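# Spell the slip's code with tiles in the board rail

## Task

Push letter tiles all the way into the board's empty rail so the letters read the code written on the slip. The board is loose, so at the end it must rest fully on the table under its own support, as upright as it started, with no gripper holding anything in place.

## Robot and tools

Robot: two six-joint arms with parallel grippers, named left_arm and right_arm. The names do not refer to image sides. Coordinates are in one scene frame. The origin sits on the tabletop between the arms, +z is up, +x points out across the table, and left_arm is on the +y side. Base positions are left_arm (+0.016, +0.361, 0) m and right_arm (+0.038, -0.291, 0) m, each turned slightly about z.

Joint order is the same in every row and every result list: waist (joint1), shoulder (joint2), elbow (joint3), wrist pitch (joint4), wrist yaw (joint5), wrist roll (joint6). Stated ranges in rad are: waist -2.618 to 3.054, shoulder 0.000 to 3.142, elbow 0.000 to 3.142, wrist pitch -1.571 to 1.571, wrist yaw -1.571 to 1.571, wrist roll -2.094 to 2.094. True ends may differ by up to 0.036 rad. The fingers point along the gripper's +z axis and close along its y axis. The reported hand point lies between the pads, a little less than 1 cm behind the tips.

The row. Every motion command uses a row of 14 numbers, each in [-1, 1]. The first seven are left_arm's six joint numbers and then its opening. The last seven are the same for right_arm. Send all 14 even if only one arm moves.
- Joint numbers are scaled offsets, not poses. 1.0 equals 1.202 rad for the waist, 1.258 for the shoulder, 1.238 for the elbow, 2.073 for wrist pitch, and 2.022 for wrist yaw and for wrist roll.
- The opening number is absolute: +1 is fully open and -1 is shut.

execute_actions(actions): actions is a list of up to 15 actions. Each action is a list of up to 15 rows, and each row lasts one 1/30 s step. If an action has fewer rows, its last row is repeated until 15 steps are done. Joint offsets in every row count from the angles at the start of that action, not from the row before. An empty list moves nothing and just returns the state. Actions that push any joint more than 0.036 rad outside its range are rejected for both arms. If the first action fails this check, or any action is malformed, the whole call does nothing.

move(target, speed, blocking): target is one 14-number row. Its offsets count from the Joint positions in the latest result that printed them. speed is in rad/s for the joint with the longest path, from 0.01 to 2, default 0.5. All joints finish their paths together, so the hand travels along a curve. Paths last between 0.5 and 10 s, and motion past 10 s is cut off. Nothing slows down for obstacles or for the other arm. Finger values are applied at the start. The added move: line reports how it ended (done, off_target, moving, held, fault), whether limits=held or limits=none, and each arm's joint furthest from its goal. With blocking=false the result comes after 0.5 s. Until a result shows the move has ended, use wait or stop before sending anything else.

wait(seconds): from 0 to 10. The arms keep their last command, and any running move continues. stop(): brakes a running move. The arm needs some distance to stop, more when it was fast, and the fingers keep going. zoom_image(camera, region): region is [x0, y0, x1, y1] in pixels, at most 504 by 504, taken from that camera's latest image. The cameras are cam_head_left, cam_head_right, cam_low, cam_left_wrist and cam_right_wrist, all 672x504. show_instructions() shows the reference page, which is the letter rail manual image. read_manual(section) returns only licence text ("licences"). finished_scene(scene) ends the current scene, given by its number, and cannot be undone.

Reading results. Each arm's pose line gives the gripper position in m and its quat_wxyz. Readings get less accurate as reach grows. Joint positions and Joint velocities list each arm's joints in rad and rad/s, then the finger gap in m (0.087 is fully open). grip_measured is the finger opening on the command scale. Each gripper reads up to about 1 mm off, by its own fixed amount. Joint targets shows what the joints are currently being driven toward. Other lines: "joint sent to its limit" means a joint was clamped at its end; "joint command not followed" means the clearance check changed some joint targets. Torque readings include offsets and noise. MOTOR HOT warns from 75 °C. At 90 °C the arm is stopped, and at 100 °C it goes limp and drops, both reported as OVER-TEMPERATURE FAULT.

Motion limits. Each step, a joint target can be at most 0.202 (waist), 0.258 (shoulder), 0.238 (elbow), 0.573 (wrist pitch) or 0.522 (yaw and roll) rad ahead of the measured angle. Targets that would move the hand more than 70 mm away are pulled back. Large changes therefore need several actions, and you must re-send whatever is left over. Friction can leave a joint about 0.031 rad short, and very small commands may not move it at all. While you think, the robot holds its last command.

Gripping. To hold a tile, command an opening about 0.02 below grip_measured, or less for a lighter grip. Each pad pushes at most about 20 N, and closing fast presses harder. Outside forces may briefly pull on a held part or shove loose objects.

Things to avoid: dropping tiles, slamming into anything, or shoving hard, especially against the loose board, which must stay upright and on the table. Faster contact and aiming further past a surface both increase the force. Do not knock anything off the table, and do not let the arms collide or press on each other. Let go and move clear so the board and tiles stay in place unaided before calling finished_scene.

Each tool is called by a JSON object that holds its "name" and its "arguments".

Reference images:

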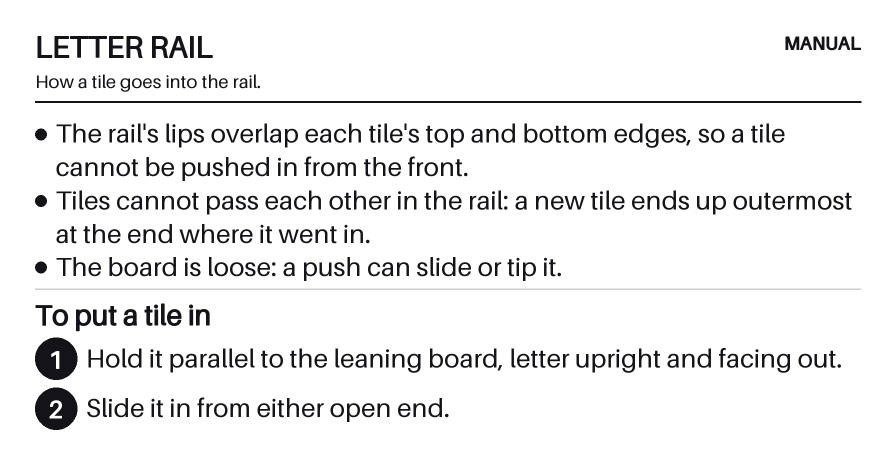

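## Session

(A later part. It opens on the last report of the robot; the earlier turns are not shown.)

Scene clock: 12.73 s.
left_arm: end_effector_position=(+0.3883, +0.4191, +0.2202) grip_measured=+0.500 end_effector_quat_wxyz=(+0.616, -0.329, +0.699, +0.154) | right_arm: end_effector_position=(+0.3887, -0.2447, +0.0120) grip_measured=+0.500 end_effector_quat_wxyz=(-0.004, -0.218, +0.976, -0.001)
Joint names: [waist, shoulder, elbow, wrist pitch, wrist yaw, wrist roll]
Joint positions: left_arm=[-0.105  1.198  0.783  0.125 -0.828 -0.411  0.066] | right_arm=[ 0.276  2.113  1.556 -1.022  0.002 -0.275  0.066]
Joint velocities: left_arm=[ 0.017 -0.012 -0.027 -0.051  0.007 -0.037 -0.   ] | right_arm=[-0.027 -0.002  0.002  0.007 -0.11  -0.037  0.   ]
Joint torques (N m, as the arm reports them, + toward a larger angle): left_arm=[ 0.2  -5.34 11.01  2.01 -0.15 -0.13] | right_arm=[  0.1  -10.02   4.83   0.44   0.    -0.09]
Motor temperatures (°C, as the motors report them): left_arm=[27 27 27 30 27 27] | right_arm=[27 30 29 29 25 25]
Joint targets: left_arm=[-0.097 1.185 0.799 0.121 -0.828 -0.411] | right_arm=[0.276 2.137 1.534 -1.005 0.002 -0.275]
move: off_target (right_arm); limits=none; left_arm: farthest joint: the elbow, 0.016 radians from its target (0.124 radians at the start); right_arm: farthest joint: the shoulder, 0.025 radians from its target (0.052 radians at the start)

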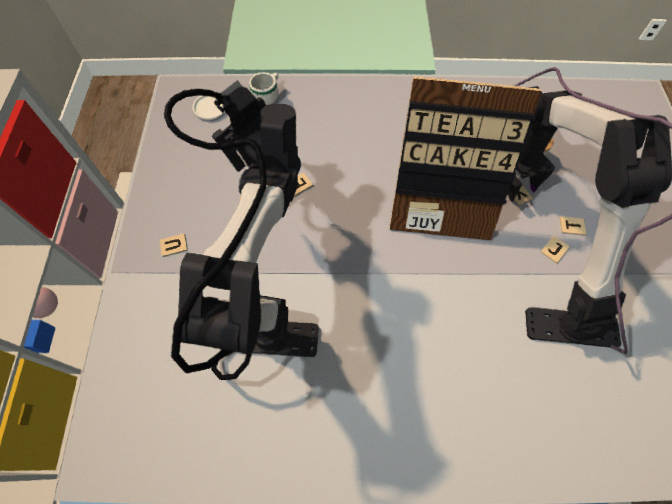

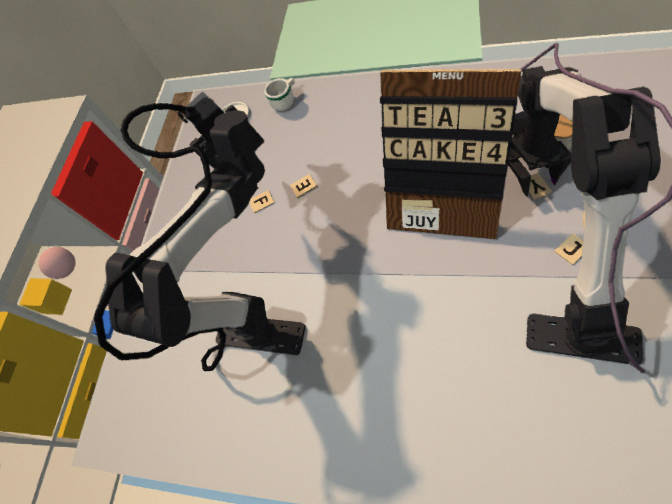

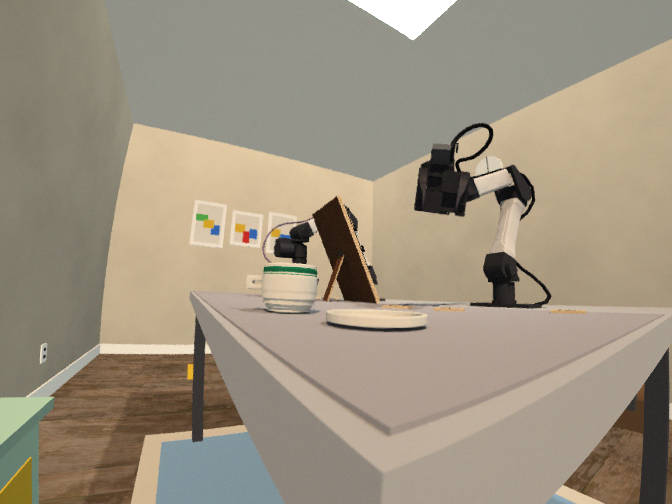

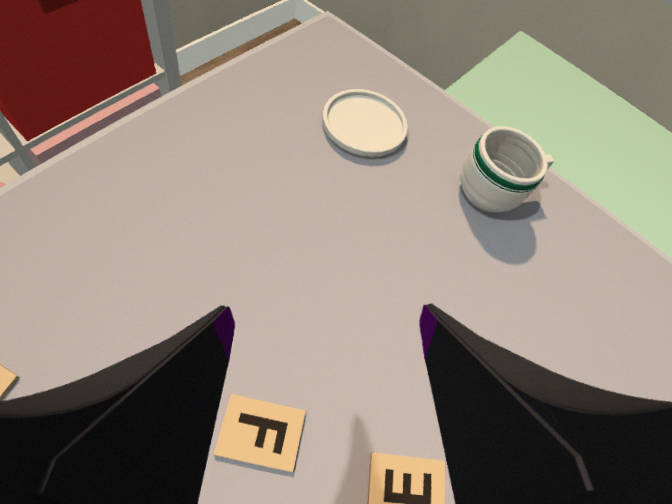

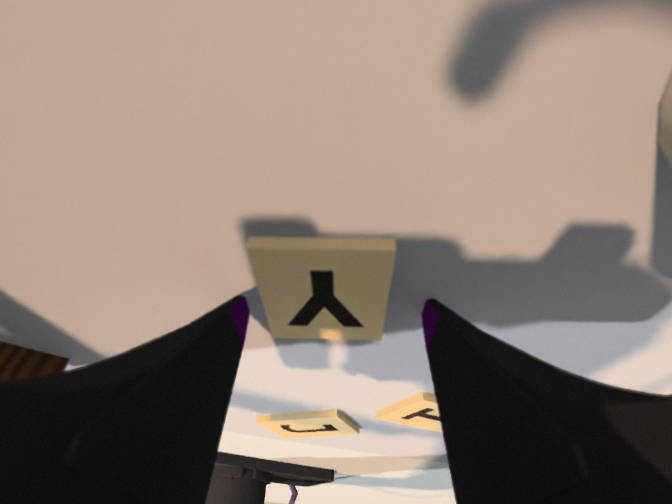

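{"name": "move", "arguments": {"target": [0,0,0,-0.62,0.415,0.206,0.5,0,0.028,0,0.018,0,0,0.5], "speed": 1.5}}

{"name": "execute_actions", "arguments": {"actions": [[[0,0,0,0,0,0,0.5,0,0,0,0,0,0,0.4],[0,0,0,0,0,0,0.5,0,0,0,0,0,0,0.3],[0,0,0,0,0,0,0.5,0,0,0,0,0,0,0.2],[0,0,0,0,0,0,0.5,0,0,0,0,0,0,0.14],[0,0,0,0,0,0,0.5,0,0,0,0,0,0,0.08],[0,0,0,0,0,0,0.5,0,0,0,0,0,0,0.03],[0,0,0,0,0,0,0.5,0,0,0,0,0,0,-0.02],[0,0,0,0,0,0,0.5,0,0,0,0,0,0,-0.08]]]}}

Scene clock: 14.77 s.
left_arm: end_effector_position=(+0.1467, +0.3400, +0.0657) grip_measured=+0.500 end_effector_quat_wxyz=(+0.003, +0.082, +0.997, +0.001) | right_arm: end_effector_position=(+0.3889, -0.2447, +0.0119) grip_measured=+0.500 end_effector_quat_wxyz=(-0.004, -0.218, +0.976, -0.001)
Joint names: [waist, shoulder, elbow, wrist pitch, wrist yaw, wrist roll]
Joint positions: left_arm=[-0.105  1.198  0.783 -1.149 -0.002 -0.     0.066] | right_arm=[ 0.276  2.113  1.556 -1.021  0.002 -0.275  0.066]
Joint velocities: left_arm=[-0.022 -0.017 -0.007 -0.007 -0.007  0.037 -0.001] | right_arm=[-0.002 -0.012 -0.007 -0.022  0.051 -0.037 -0.   ]
Joint torques (N m, as the arm reports them, + toward a larger angle): left_arm=[-0.34 -2.97  7.82  0.42  0.13 -0.09] | right_arm=[-0.19 -9.07  6.47  0.61 -0.03 -0.1 ]
Motor temperatures (°C, as the motors report them): left_arm=[27 27 28 30 27 27] | right_arm=[27 30 29 29 25 25]
Joint targets: left_arm=[-0.105 1.198 0.783 -1.161 0.011 0.005] | right_arm=[0.276 2.148 1.556 -0.985 0.002 -0.275]
move: off_target (right_arm); limits=none; left_arm: farthest joint: the wrist yaw, 0.013 radians from its target (0.839 radians at the start); right_arm: farthest joint: the wrist pitch, 0.036 radians from its target (0.037 radians at the start)

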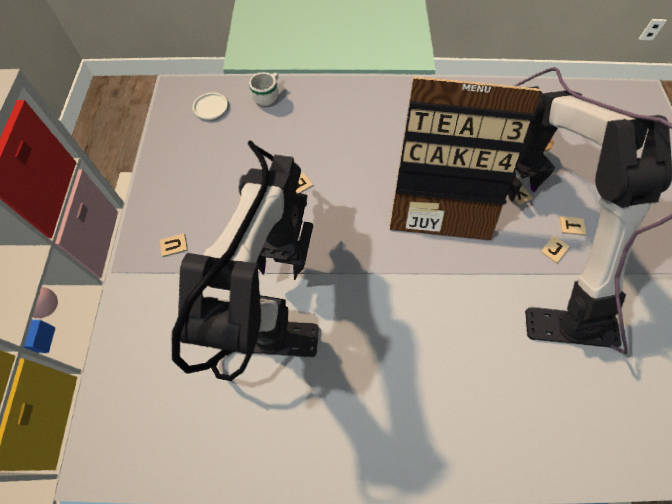

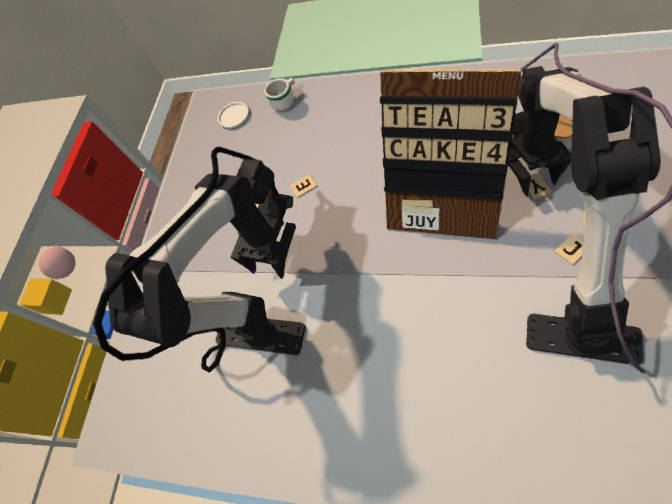

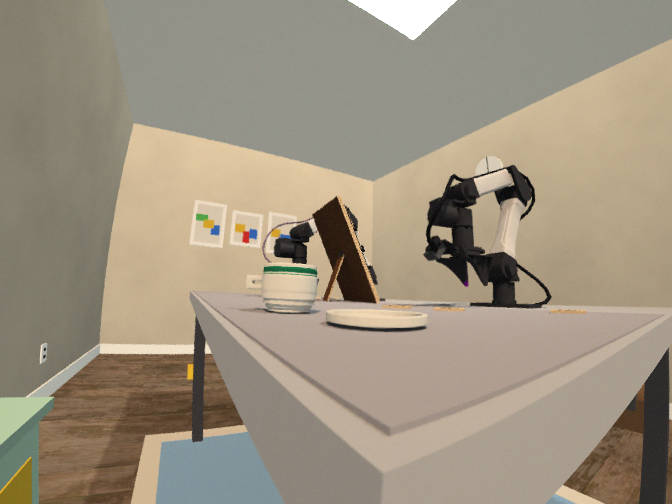

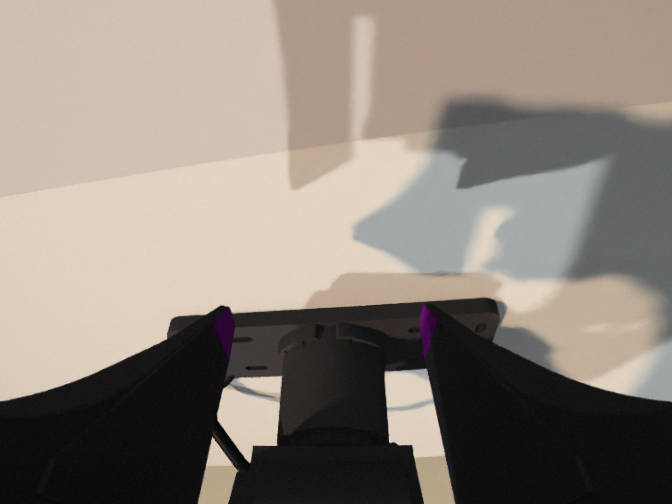

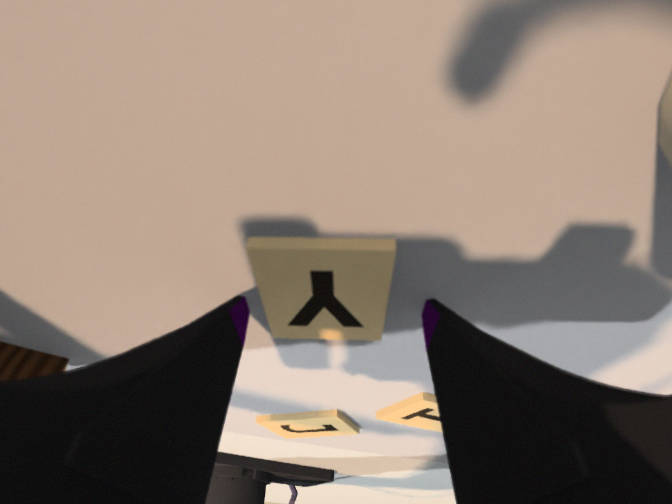

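Scene clock: 15.27 s.
left_arm: end_effector_position=(+0.1467, +0.3400, +0.0657) grip_measured=+0.500 end_effector_quat_wxyz=(+0.003, +0.082, +0.997, +0.001) | right_arm: end_effector_position=(+0.3890, -0.2453, +0.0120) grip_measured=-0.020 end_effector_quat_wxyz=(-0.004, -0.218, +0.976, -0.003)
Joint names: [waist, shoulder, elbow, wrist pitch, wrist yaw, wrist roll]
Joint positions: left_arm=[-0.105  1.198  0.783 -1.149 -0.002 -0.     0.066] | right_arm=[ 0.276  2.113  1.556 -1.021  0.006 -0.275  0.043]
Joint velocities: left_arm=[ 0.012  0.007 -0.017 -0.037  0.037  0.051 -0.   ] | right_arm=[ 0.012 -0.012  0.007  0.037  0.022  0.037 -0.001]
Joint torques (N m, as the arm reports them, + toward a larger angle): left_arm=[-0.34 -2.98  7.81  0.55 -0.01 -0.14] | right_arm=[ -0.19 -12.53   6.5    0.3   -0.08  -0.12]
Motor temperatures (°C, as the motors report them): left_arm=[27 27 28 30 27 27] | right_arm=[27 31 29 29 25 25]
Joint targets: left_arm=[-0.105 1.198 0.783 -1.149 -0.002 -0.000] | right_arm=[0.276 2.113 1.556 -1.021 0.002 -0.275]

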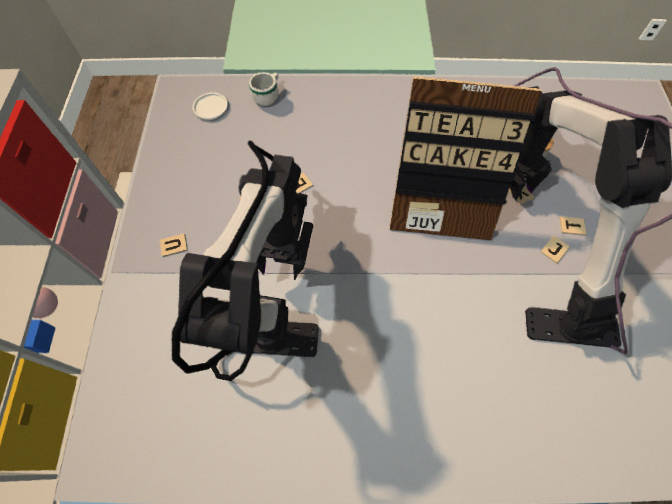

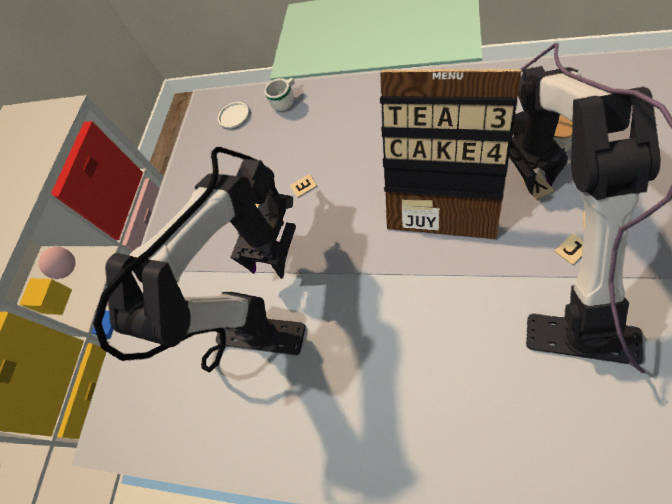

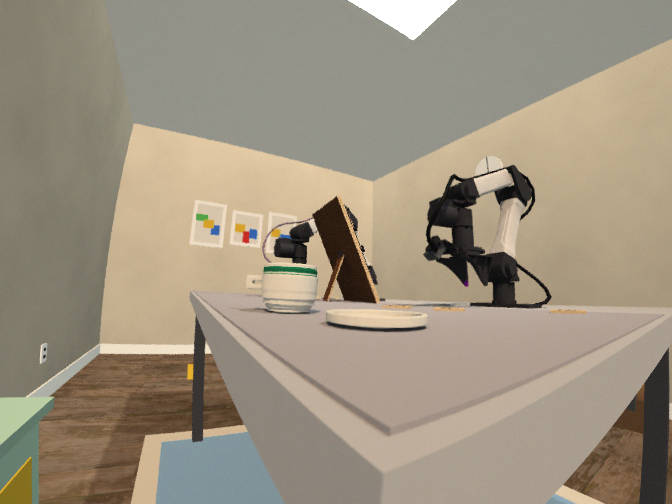

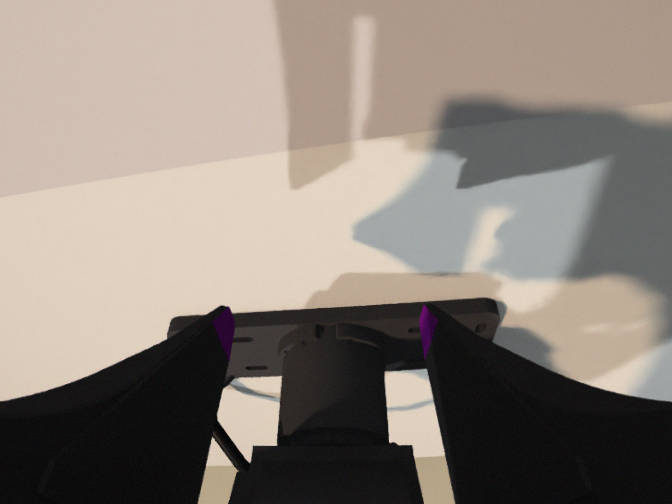

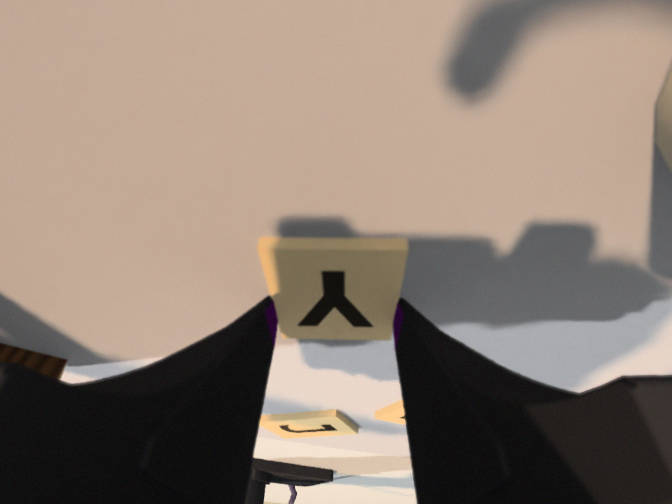

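{"name": "move", "arguments": {"target": [0,0,0,0,0,0,0.5,-0.05,-0.1,0.0,-0.06,0,0.1,-0.08], "speed": 0.5}}

{"name": "move", "arguments": {"target": [0,0,0,0,0,0,0.5,-0.1,-0.76,-0.62,-0.09,0,0.63,-0.08], "speed": 1.2}}

{"name": "move", "arguments": {"target": [0.3,0,0,0,0,0,0.5,1,0,0,0,0,0,-0.08], "speed": 1.2}}

Scene clock: 16.70 s.
left_arm: end_effector_position=(+0.1467, +0.3400, +0.0657) grip_measured=+0.500 end_effector_quat_wxyz=(+0.003, +0.082, +0.997, +0.001) | right_arm: end_effector_position=(+0.3706, -0.2586, +0.0558) grip_measured=-0.020 end_effector_quat_wxyz=(+0.001, -0.096, +0.995, -0.003)
Joint names: [waist, shoulder, elbow, wrist pitch, wrist yaw, wrist roll]
Joint positions: left_arm=[-0.105  1.198  0.783 -1.149 -0.002 -0.     0.066] | right_arm=[ 0.222  1.992  1.556 -1.132  0.006 -0.083  0.043]
Joint velocities: left_arm=[-0.002 -0.012  0.002 -0.066 -0.007  0.007  0.   ] | right_arm=[ 0.002 -0.007 -0.002  0.022  0.051  0.066 -0.   ]
Joint torques (N m, as the arm reports them, + toward a larger angle): left_arm=[-0.36 -2.97  7.78  0.54  0.   -0.14] | right_arm=[ -0.69 -12.11   6.63   0.16   0.02   0.06]
Motor temperatures (°C, as the motors report them): left_arm=[27 27 28 30 27 27] | right_arm=[27 31 29 29 25 25]
Joint targets: left_arm=[-0.105 1.198 0.783 -1.149 -0.002 -0.000] | right_arm=[0.216 1.987 1.556 -1.145 0.006 -0.073]
move: done; limits=none; left_arm: farthest joint: the waist, 0.000 radians from its target (0.000 radians at the start); right_arm: farthest joint: the wrist pitch, 0.013 radians from its target (0.124 radians at the start)

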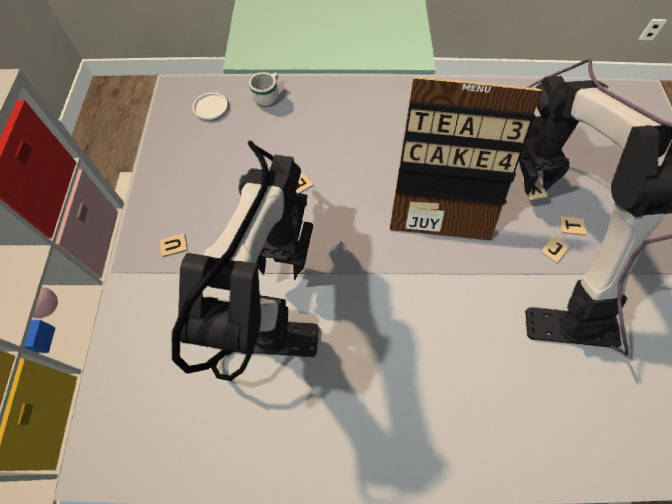

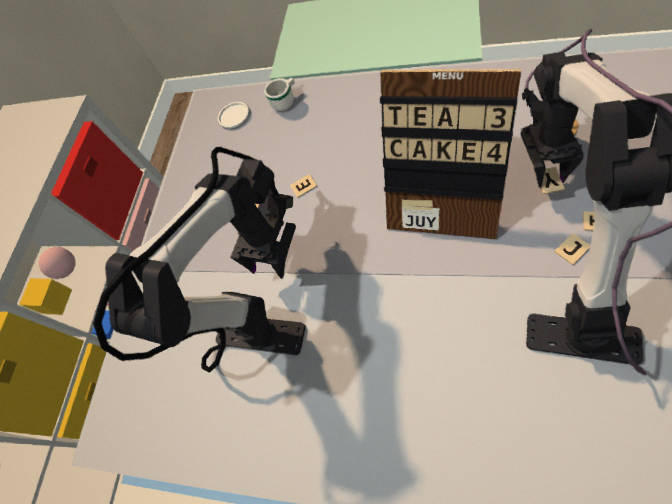

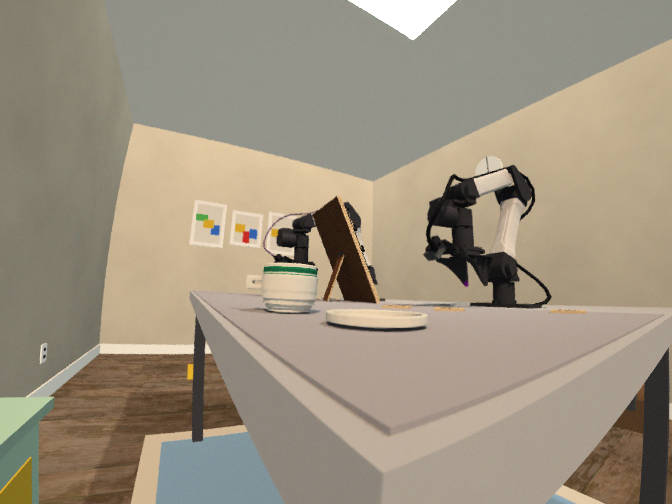

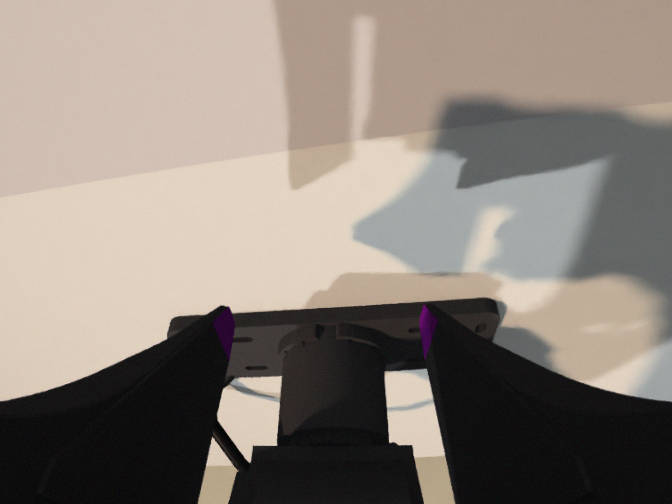

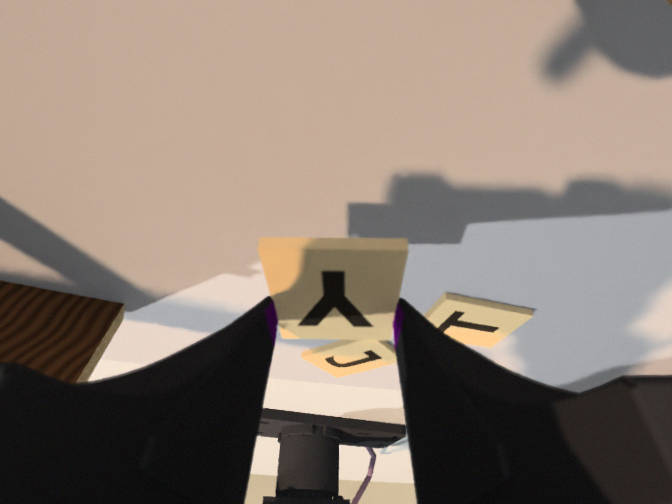

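Scene clock: 18.77 s.
left_arm: end_effector_position=(+0.1467, +0.3400, +0.0657) grip_measured=+0.500 end_effector_quat_wxyz=(+0.003, +0.082, +0.997, +0.001) | right_arm: end_effector_position=(+0.1672, -0.2535, +0.0918) grip_measured=-0.020 end_effector_quat_wxyz=(+0.008, +0.557, +0.831, +0.002)
Joint names: [waist, shoulder, elbow, wrist pitch, wrist yaw, wrist roll]
Joint positions: left_arm=[-0.105  1.198  0.783 -1.149 -0.002 -0.     0.066] | right_arm=[ 0.111  1.052  0.808 -1.311  0.006  1.181  0.043]
Joint velocities: left_arm=[ 0.002 -0.012 -0.017 -0.051 -0.037  0.007 -0.   ] | right_arm=[-0.007 -0.007 -0.002 -0.037  0.037  0.022 -0.   ]
Joint torques (N m, as the arm reports them, + toward a larger angle): left_arm=[-0.31 -2.99  7.8   0.55  0.   -0.14] | right_arm=[-0.88 -3.28  5.38  0.16  0.07 -0.04]
Motor temperatures (°C, as the motors report them): left_arm=[27 27 28 30 27 27] | right_arm=[27 31 30 29 25 25]
Joint targets: left_arm=[-0.105 1.198 0.783 -1.149 -0.002 -0.000] | right_arm=[0.102 1.036 0.789 -1.319 0.006 1.191]
move: done; limits=none; left_arm: farthest joint: the waist, 0.000 radians from its target (0.000 radians at the start); right_arm: farthest joint: the elbow, 0.019 radians from its target (0.767 radians at the start)

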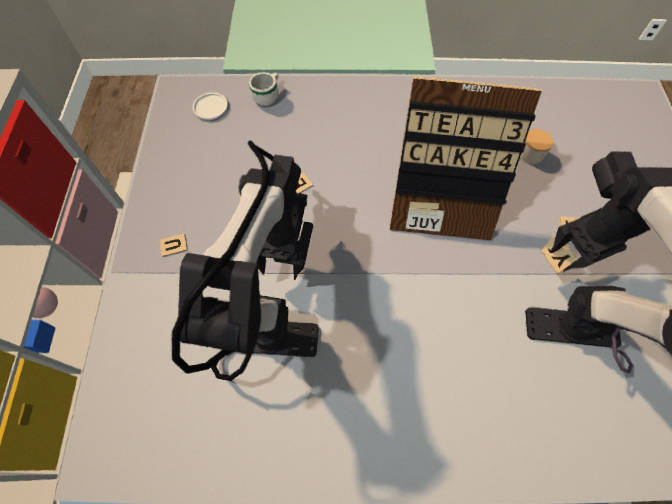

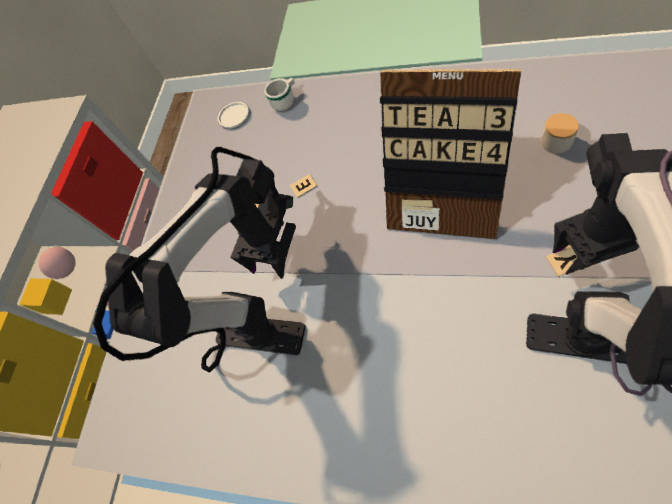

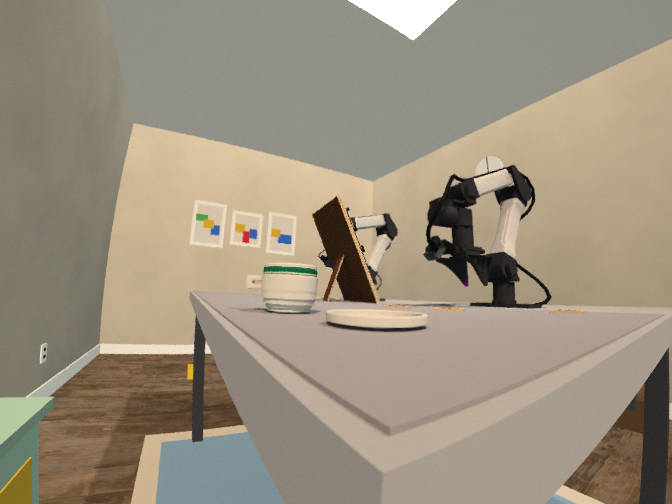

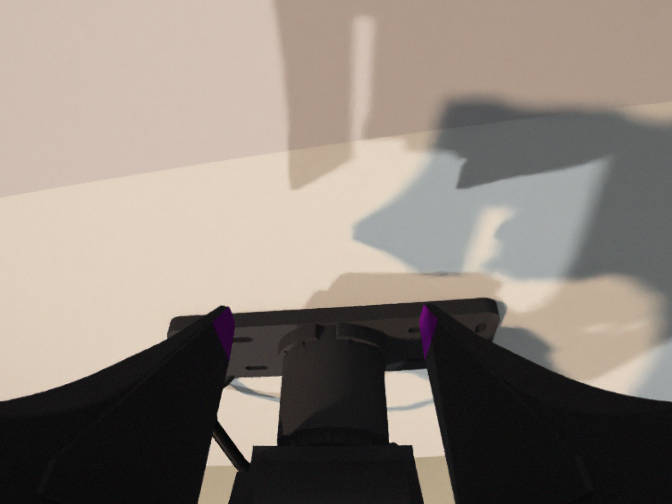

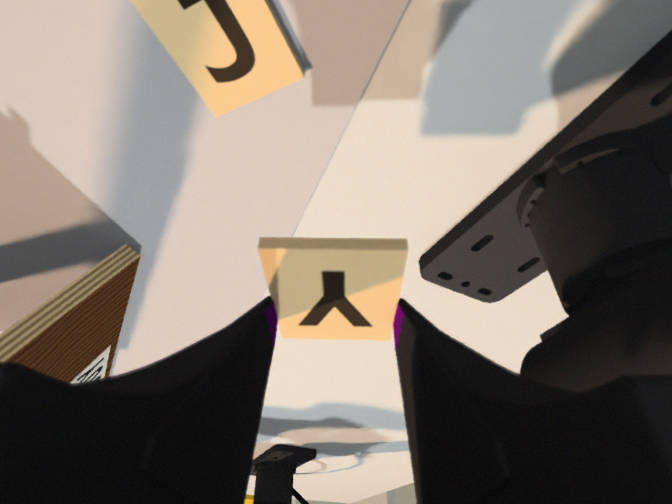

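Scene clock: 20.30 s.
left_arm: end_effector_position=(+0.1461, +0.3860, +0.0657) grip_measured=+0.500 end_effector_quat_wxyz=(+0.003, -0.093, +0.996, +0.001) | right_arm: end_effector_position=(+0.0513, -0.1569, +0.0917) grip_measured=-0.020 end_effector_quat_wxyz=(+0.007, -0.006, +1.000, +0.006)
Joint names: [waist, shoulder, elbow, wrist pitch, wrist yaw, wrist roll]
Joint positions: left_arm=[ 0.245  1.198  0.783 -1.149 -0.002 -0.     0.066] | right_arm=[ 1.304  1.052  0.808 -1.311  0.009  1.181  0.043]
Joint velocities: left_arm=[-0.002  0.017 -0.017 -0.066 -0.037 -0.066 -0.   ] | right_arm=[-0.012 -0.027 -0.007  0.007 -0.037  0.051 -0.001]
Joint torques (N m, as the arm reports them, + toward a larger angle): left_arm=[ 0.45 -3.    7.81  0.55 -0.01 -0.14] | right_arm=[ 0.77 -1.73  6.77  0.24  0.   -0.06]
Motor temperatures (°C, as the motors report them): left_arm=[27 27 28 30 27 27] | right_arm=[27 31 30 29 25 25]
Joint targets: left_arm=[0.256 1.198 0.783 -1.149 -0.002 -0.000] | right_arm=[1.314 1.052 0.808 -1.311 0.006 1.181]
move: done; limits=none; left_arm: farthest joint: the waist, 0.010 radians from its target (0.360 radians at the start); right_arm: farthest joint: the waist, 0.009 radians from its target (1.202 radians at the start)

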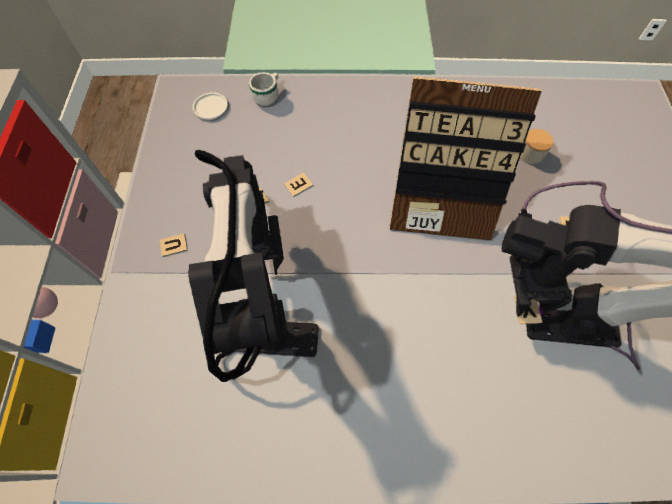

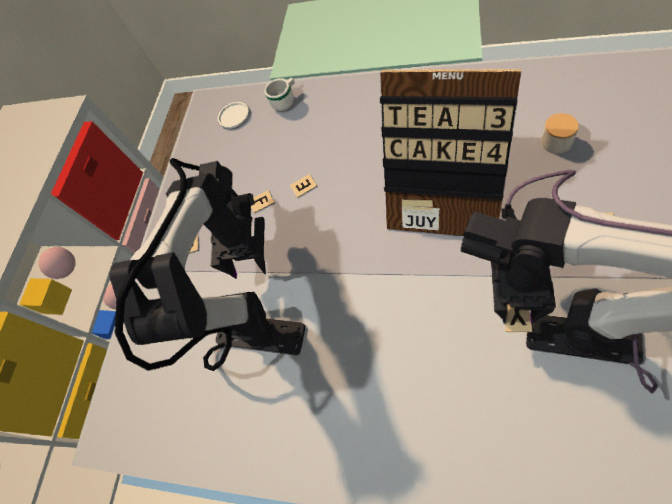

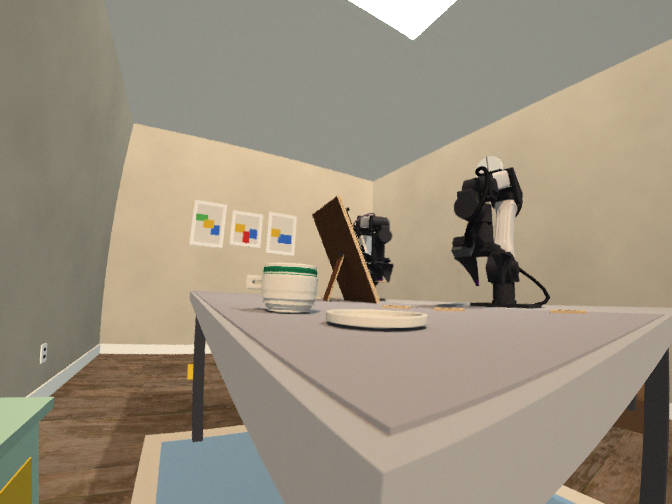

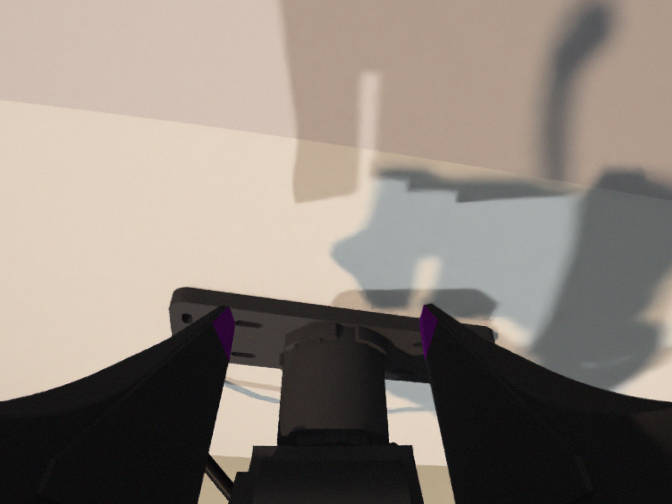

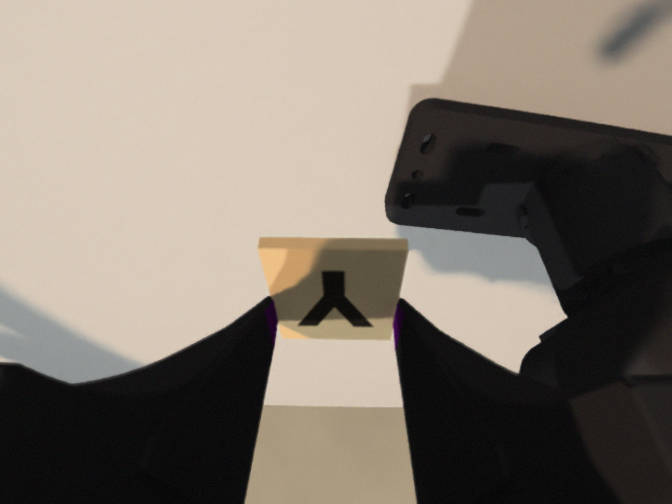

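{"name": "move", "arguments": {"target": [-0.2,0,0,0,0,0,0.5,0.35,0.82,0.616,0.142,-0.01,-0.589,-0.08], "speed": 1.2}}

{"name": "move", "arguments": {"target": [0,0,0,0,0,0,0.5,0,0.056,0,0,0,0,-0.08], "speed": 0.12}}

Scene clock: 22.40 s.
left_arm: end_effector_position=(+0.1483, +0.3558, +0.0657) grip_measured=+0.500 end_effector_quat_wxyz=(+0.003, +0.022, +1.000, +0.001) | right_arm: end_effector_position=(+0.0239, +0.0661, +0.0272) grip_measured=-0.020 end_effector_quat_wxyz=(-0.013, +0.720, -0.693, -0.014)
Joint names: [waist, shoulder, elbow, wrist pitch, wrist yaw, wrist roll]
Joint positions: left_arm=[ 0.016  1.198  0.783 -1.149 -0.002 -0.     0.066] | right_arm=[ 1.721  2.069  1.559 -1.022 -0.001  0.     0.043]
Joint velocities: left_arm=[-0.017 -0.002 -0.022  0.007  0.066  0.022  0.001] | right_arm=[-0.032 -0.007 -0.002 -0.007 -0.037 -0.037  0.   ]
Joint torques (N m, as the arm reports them, + toward a larger angle): left_arm=[-1.12 -3.    7.8   0.55  0.   -0.15] | right_arm=[  0.53 -10.93   7.59   0.37  -0.16  -0.21]
Motor temperatures (°C, as the motors report them): left_arm=[27 27 28 30 27 27] | right_arm=[27 31 30 29 25 25]
Joint targets: left_arm=[0.005 1.198 0.783 -1.149 -0.002 -0.000] | right_arm=[1.725 2.083 1.570 -1.016 -0.011 -0.010]
move: done; limits=none; left_arm: farthest joint: the waist, 0.011 radians from its target (0.241 radians at the start); right_arm: farthest joint: the shoulder, 0.015 radians from its target (1.032 radians at the start)

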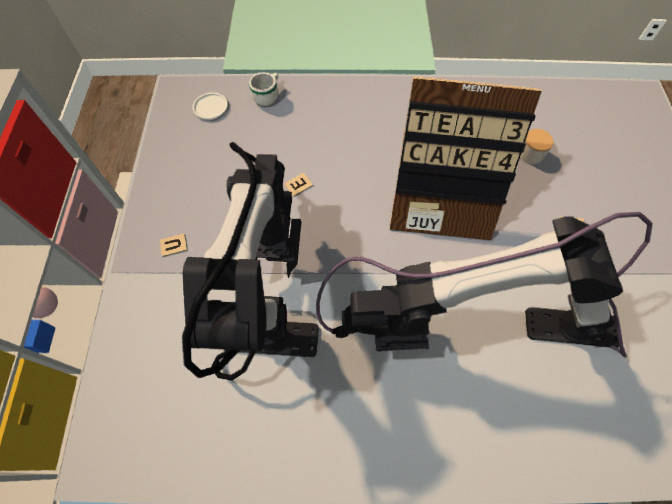

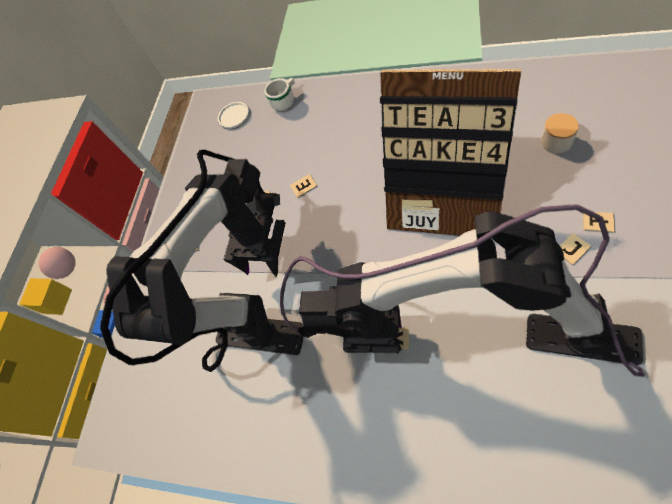

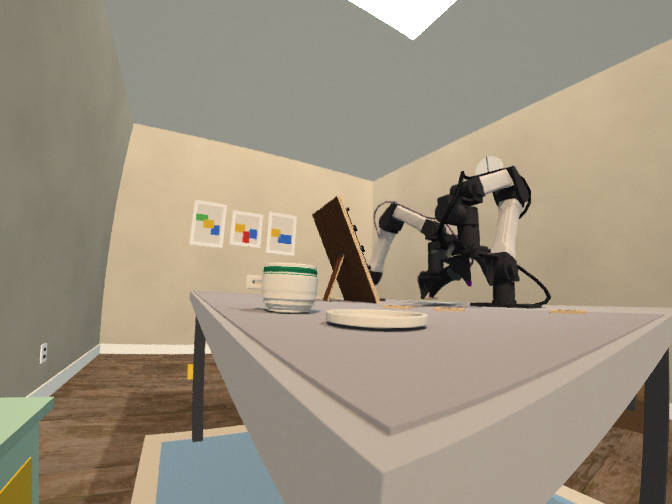

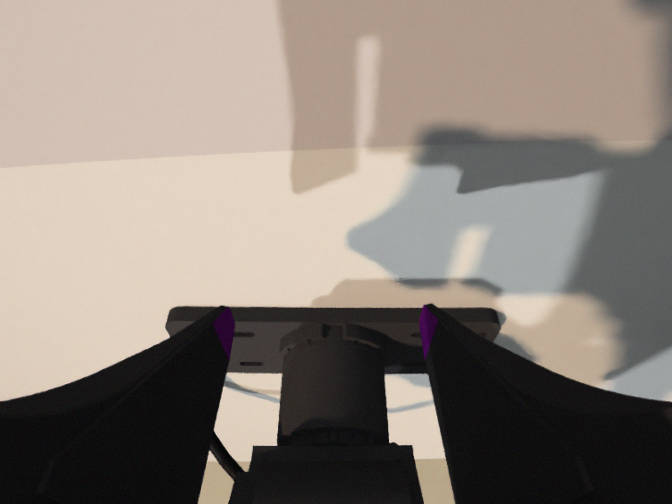

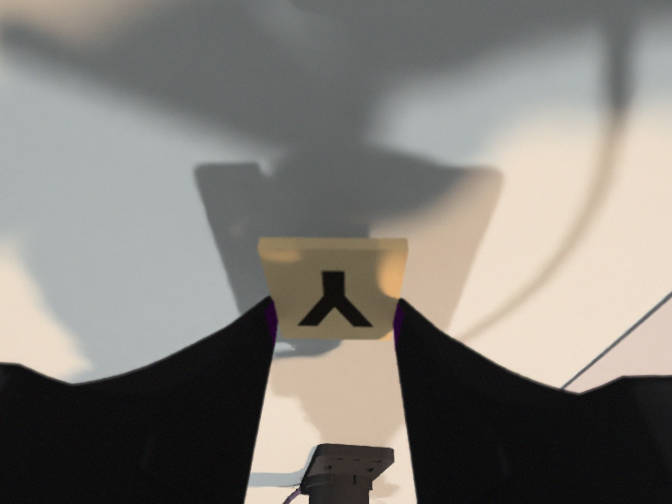

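Scene clock: 23.30 s.
left_arm: end_effector_position=(+0.1483, +0.3558, +0.0657) grip_measured=+0.500 end_effector_quat_wxyz=(+0.003, +0.022, +1.000, +0.001) | right_arm: end_effector_position=(+0.0241, +0.0615, +0.0107) grip_measured=-0.020 end_effector_quat_wxyz=(+0.004, +0.720, -0.694, +0.003)
Joint names: [waist, shoulder, elbow, wrist pitch, wrist yaw, wrist roll]
Joint positions: left_arm=[ 0.016  1.198  0.783 -1.149 -0.002 -0.     0.066] | right_arm=[ 1.721  2.118  1.559 -1.021 -0.001  0.     0.043]
Joint velocities: left_arm=[ 0.012 -0.027 -0.012  0.081  0.022  0.037 -0.001] | right_arm=[-0.012 -0.002  0.002 -0.022 -0.037  0.022 -0.   ]
Joint torques (N m, as the arm reports them, + toward a larger angle): left_arm=[-0.34 -2.97  7.83  0.55  0.   -0.13] | right_arm=[  0.07 -10.51   6.41   0.18   0.    -0.1 ]
Motor temperatures (°C, as the motors report them): left_arm=[27 27 28 30 27 27] | right_arm=[27 32 30 28 25 25]
Joint targets: left_arm=[0.016 1.198 0.783 -1.149 -0.002 -0.000] | right_arm=[1.721 2.139 1.559 -1.022 -0.001 0.000]
move: off_target (right_arm); limits=none; left_arm: farthest joint: the waist, 0.000 radians from its target (0.000 radians at the start); right_arm: farthest joint: the shoulder, 0.021 radians from its target (0.071 radians at the start)

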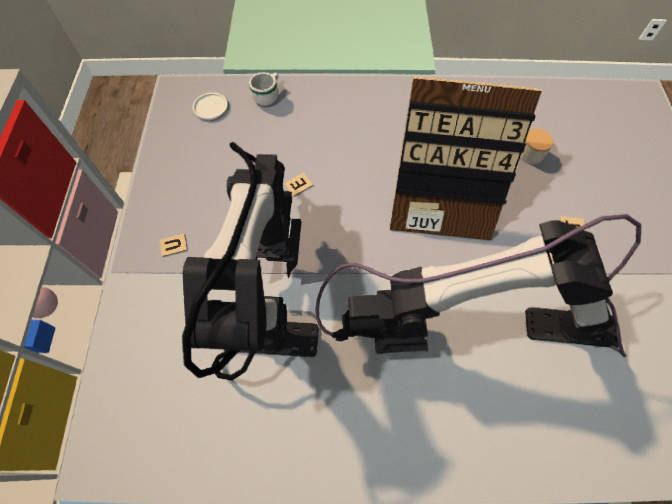

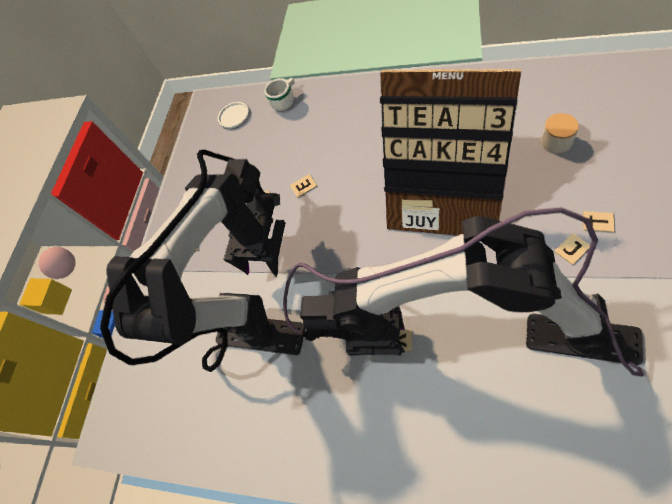

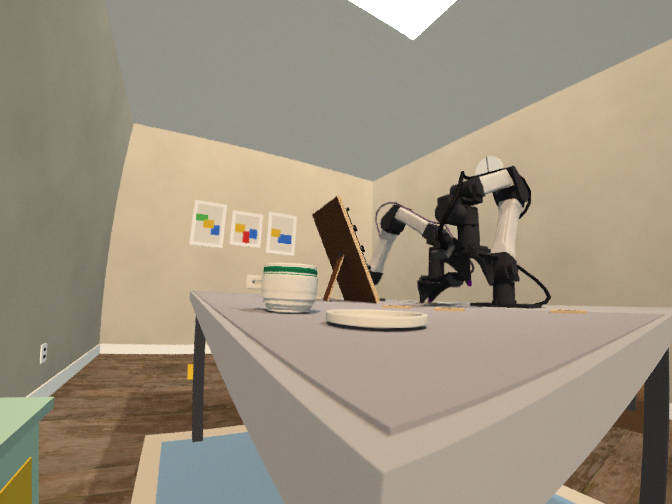

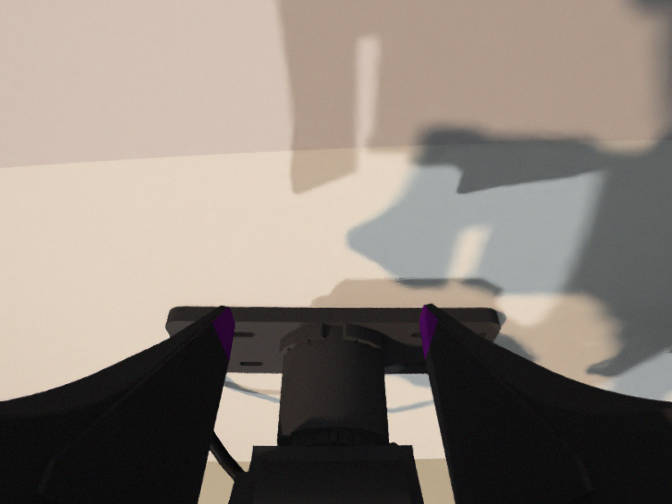

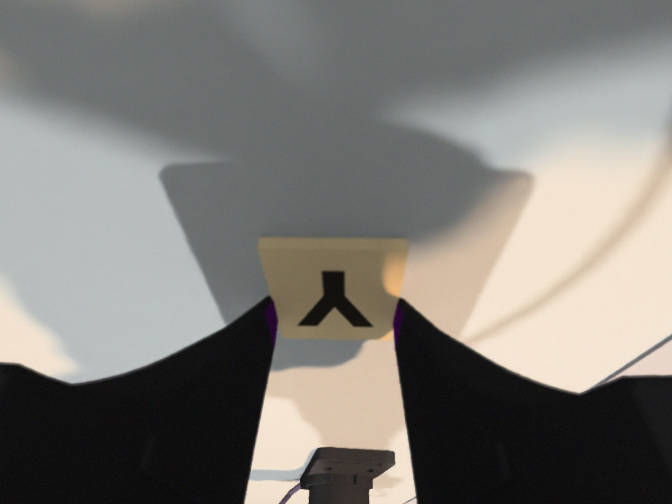

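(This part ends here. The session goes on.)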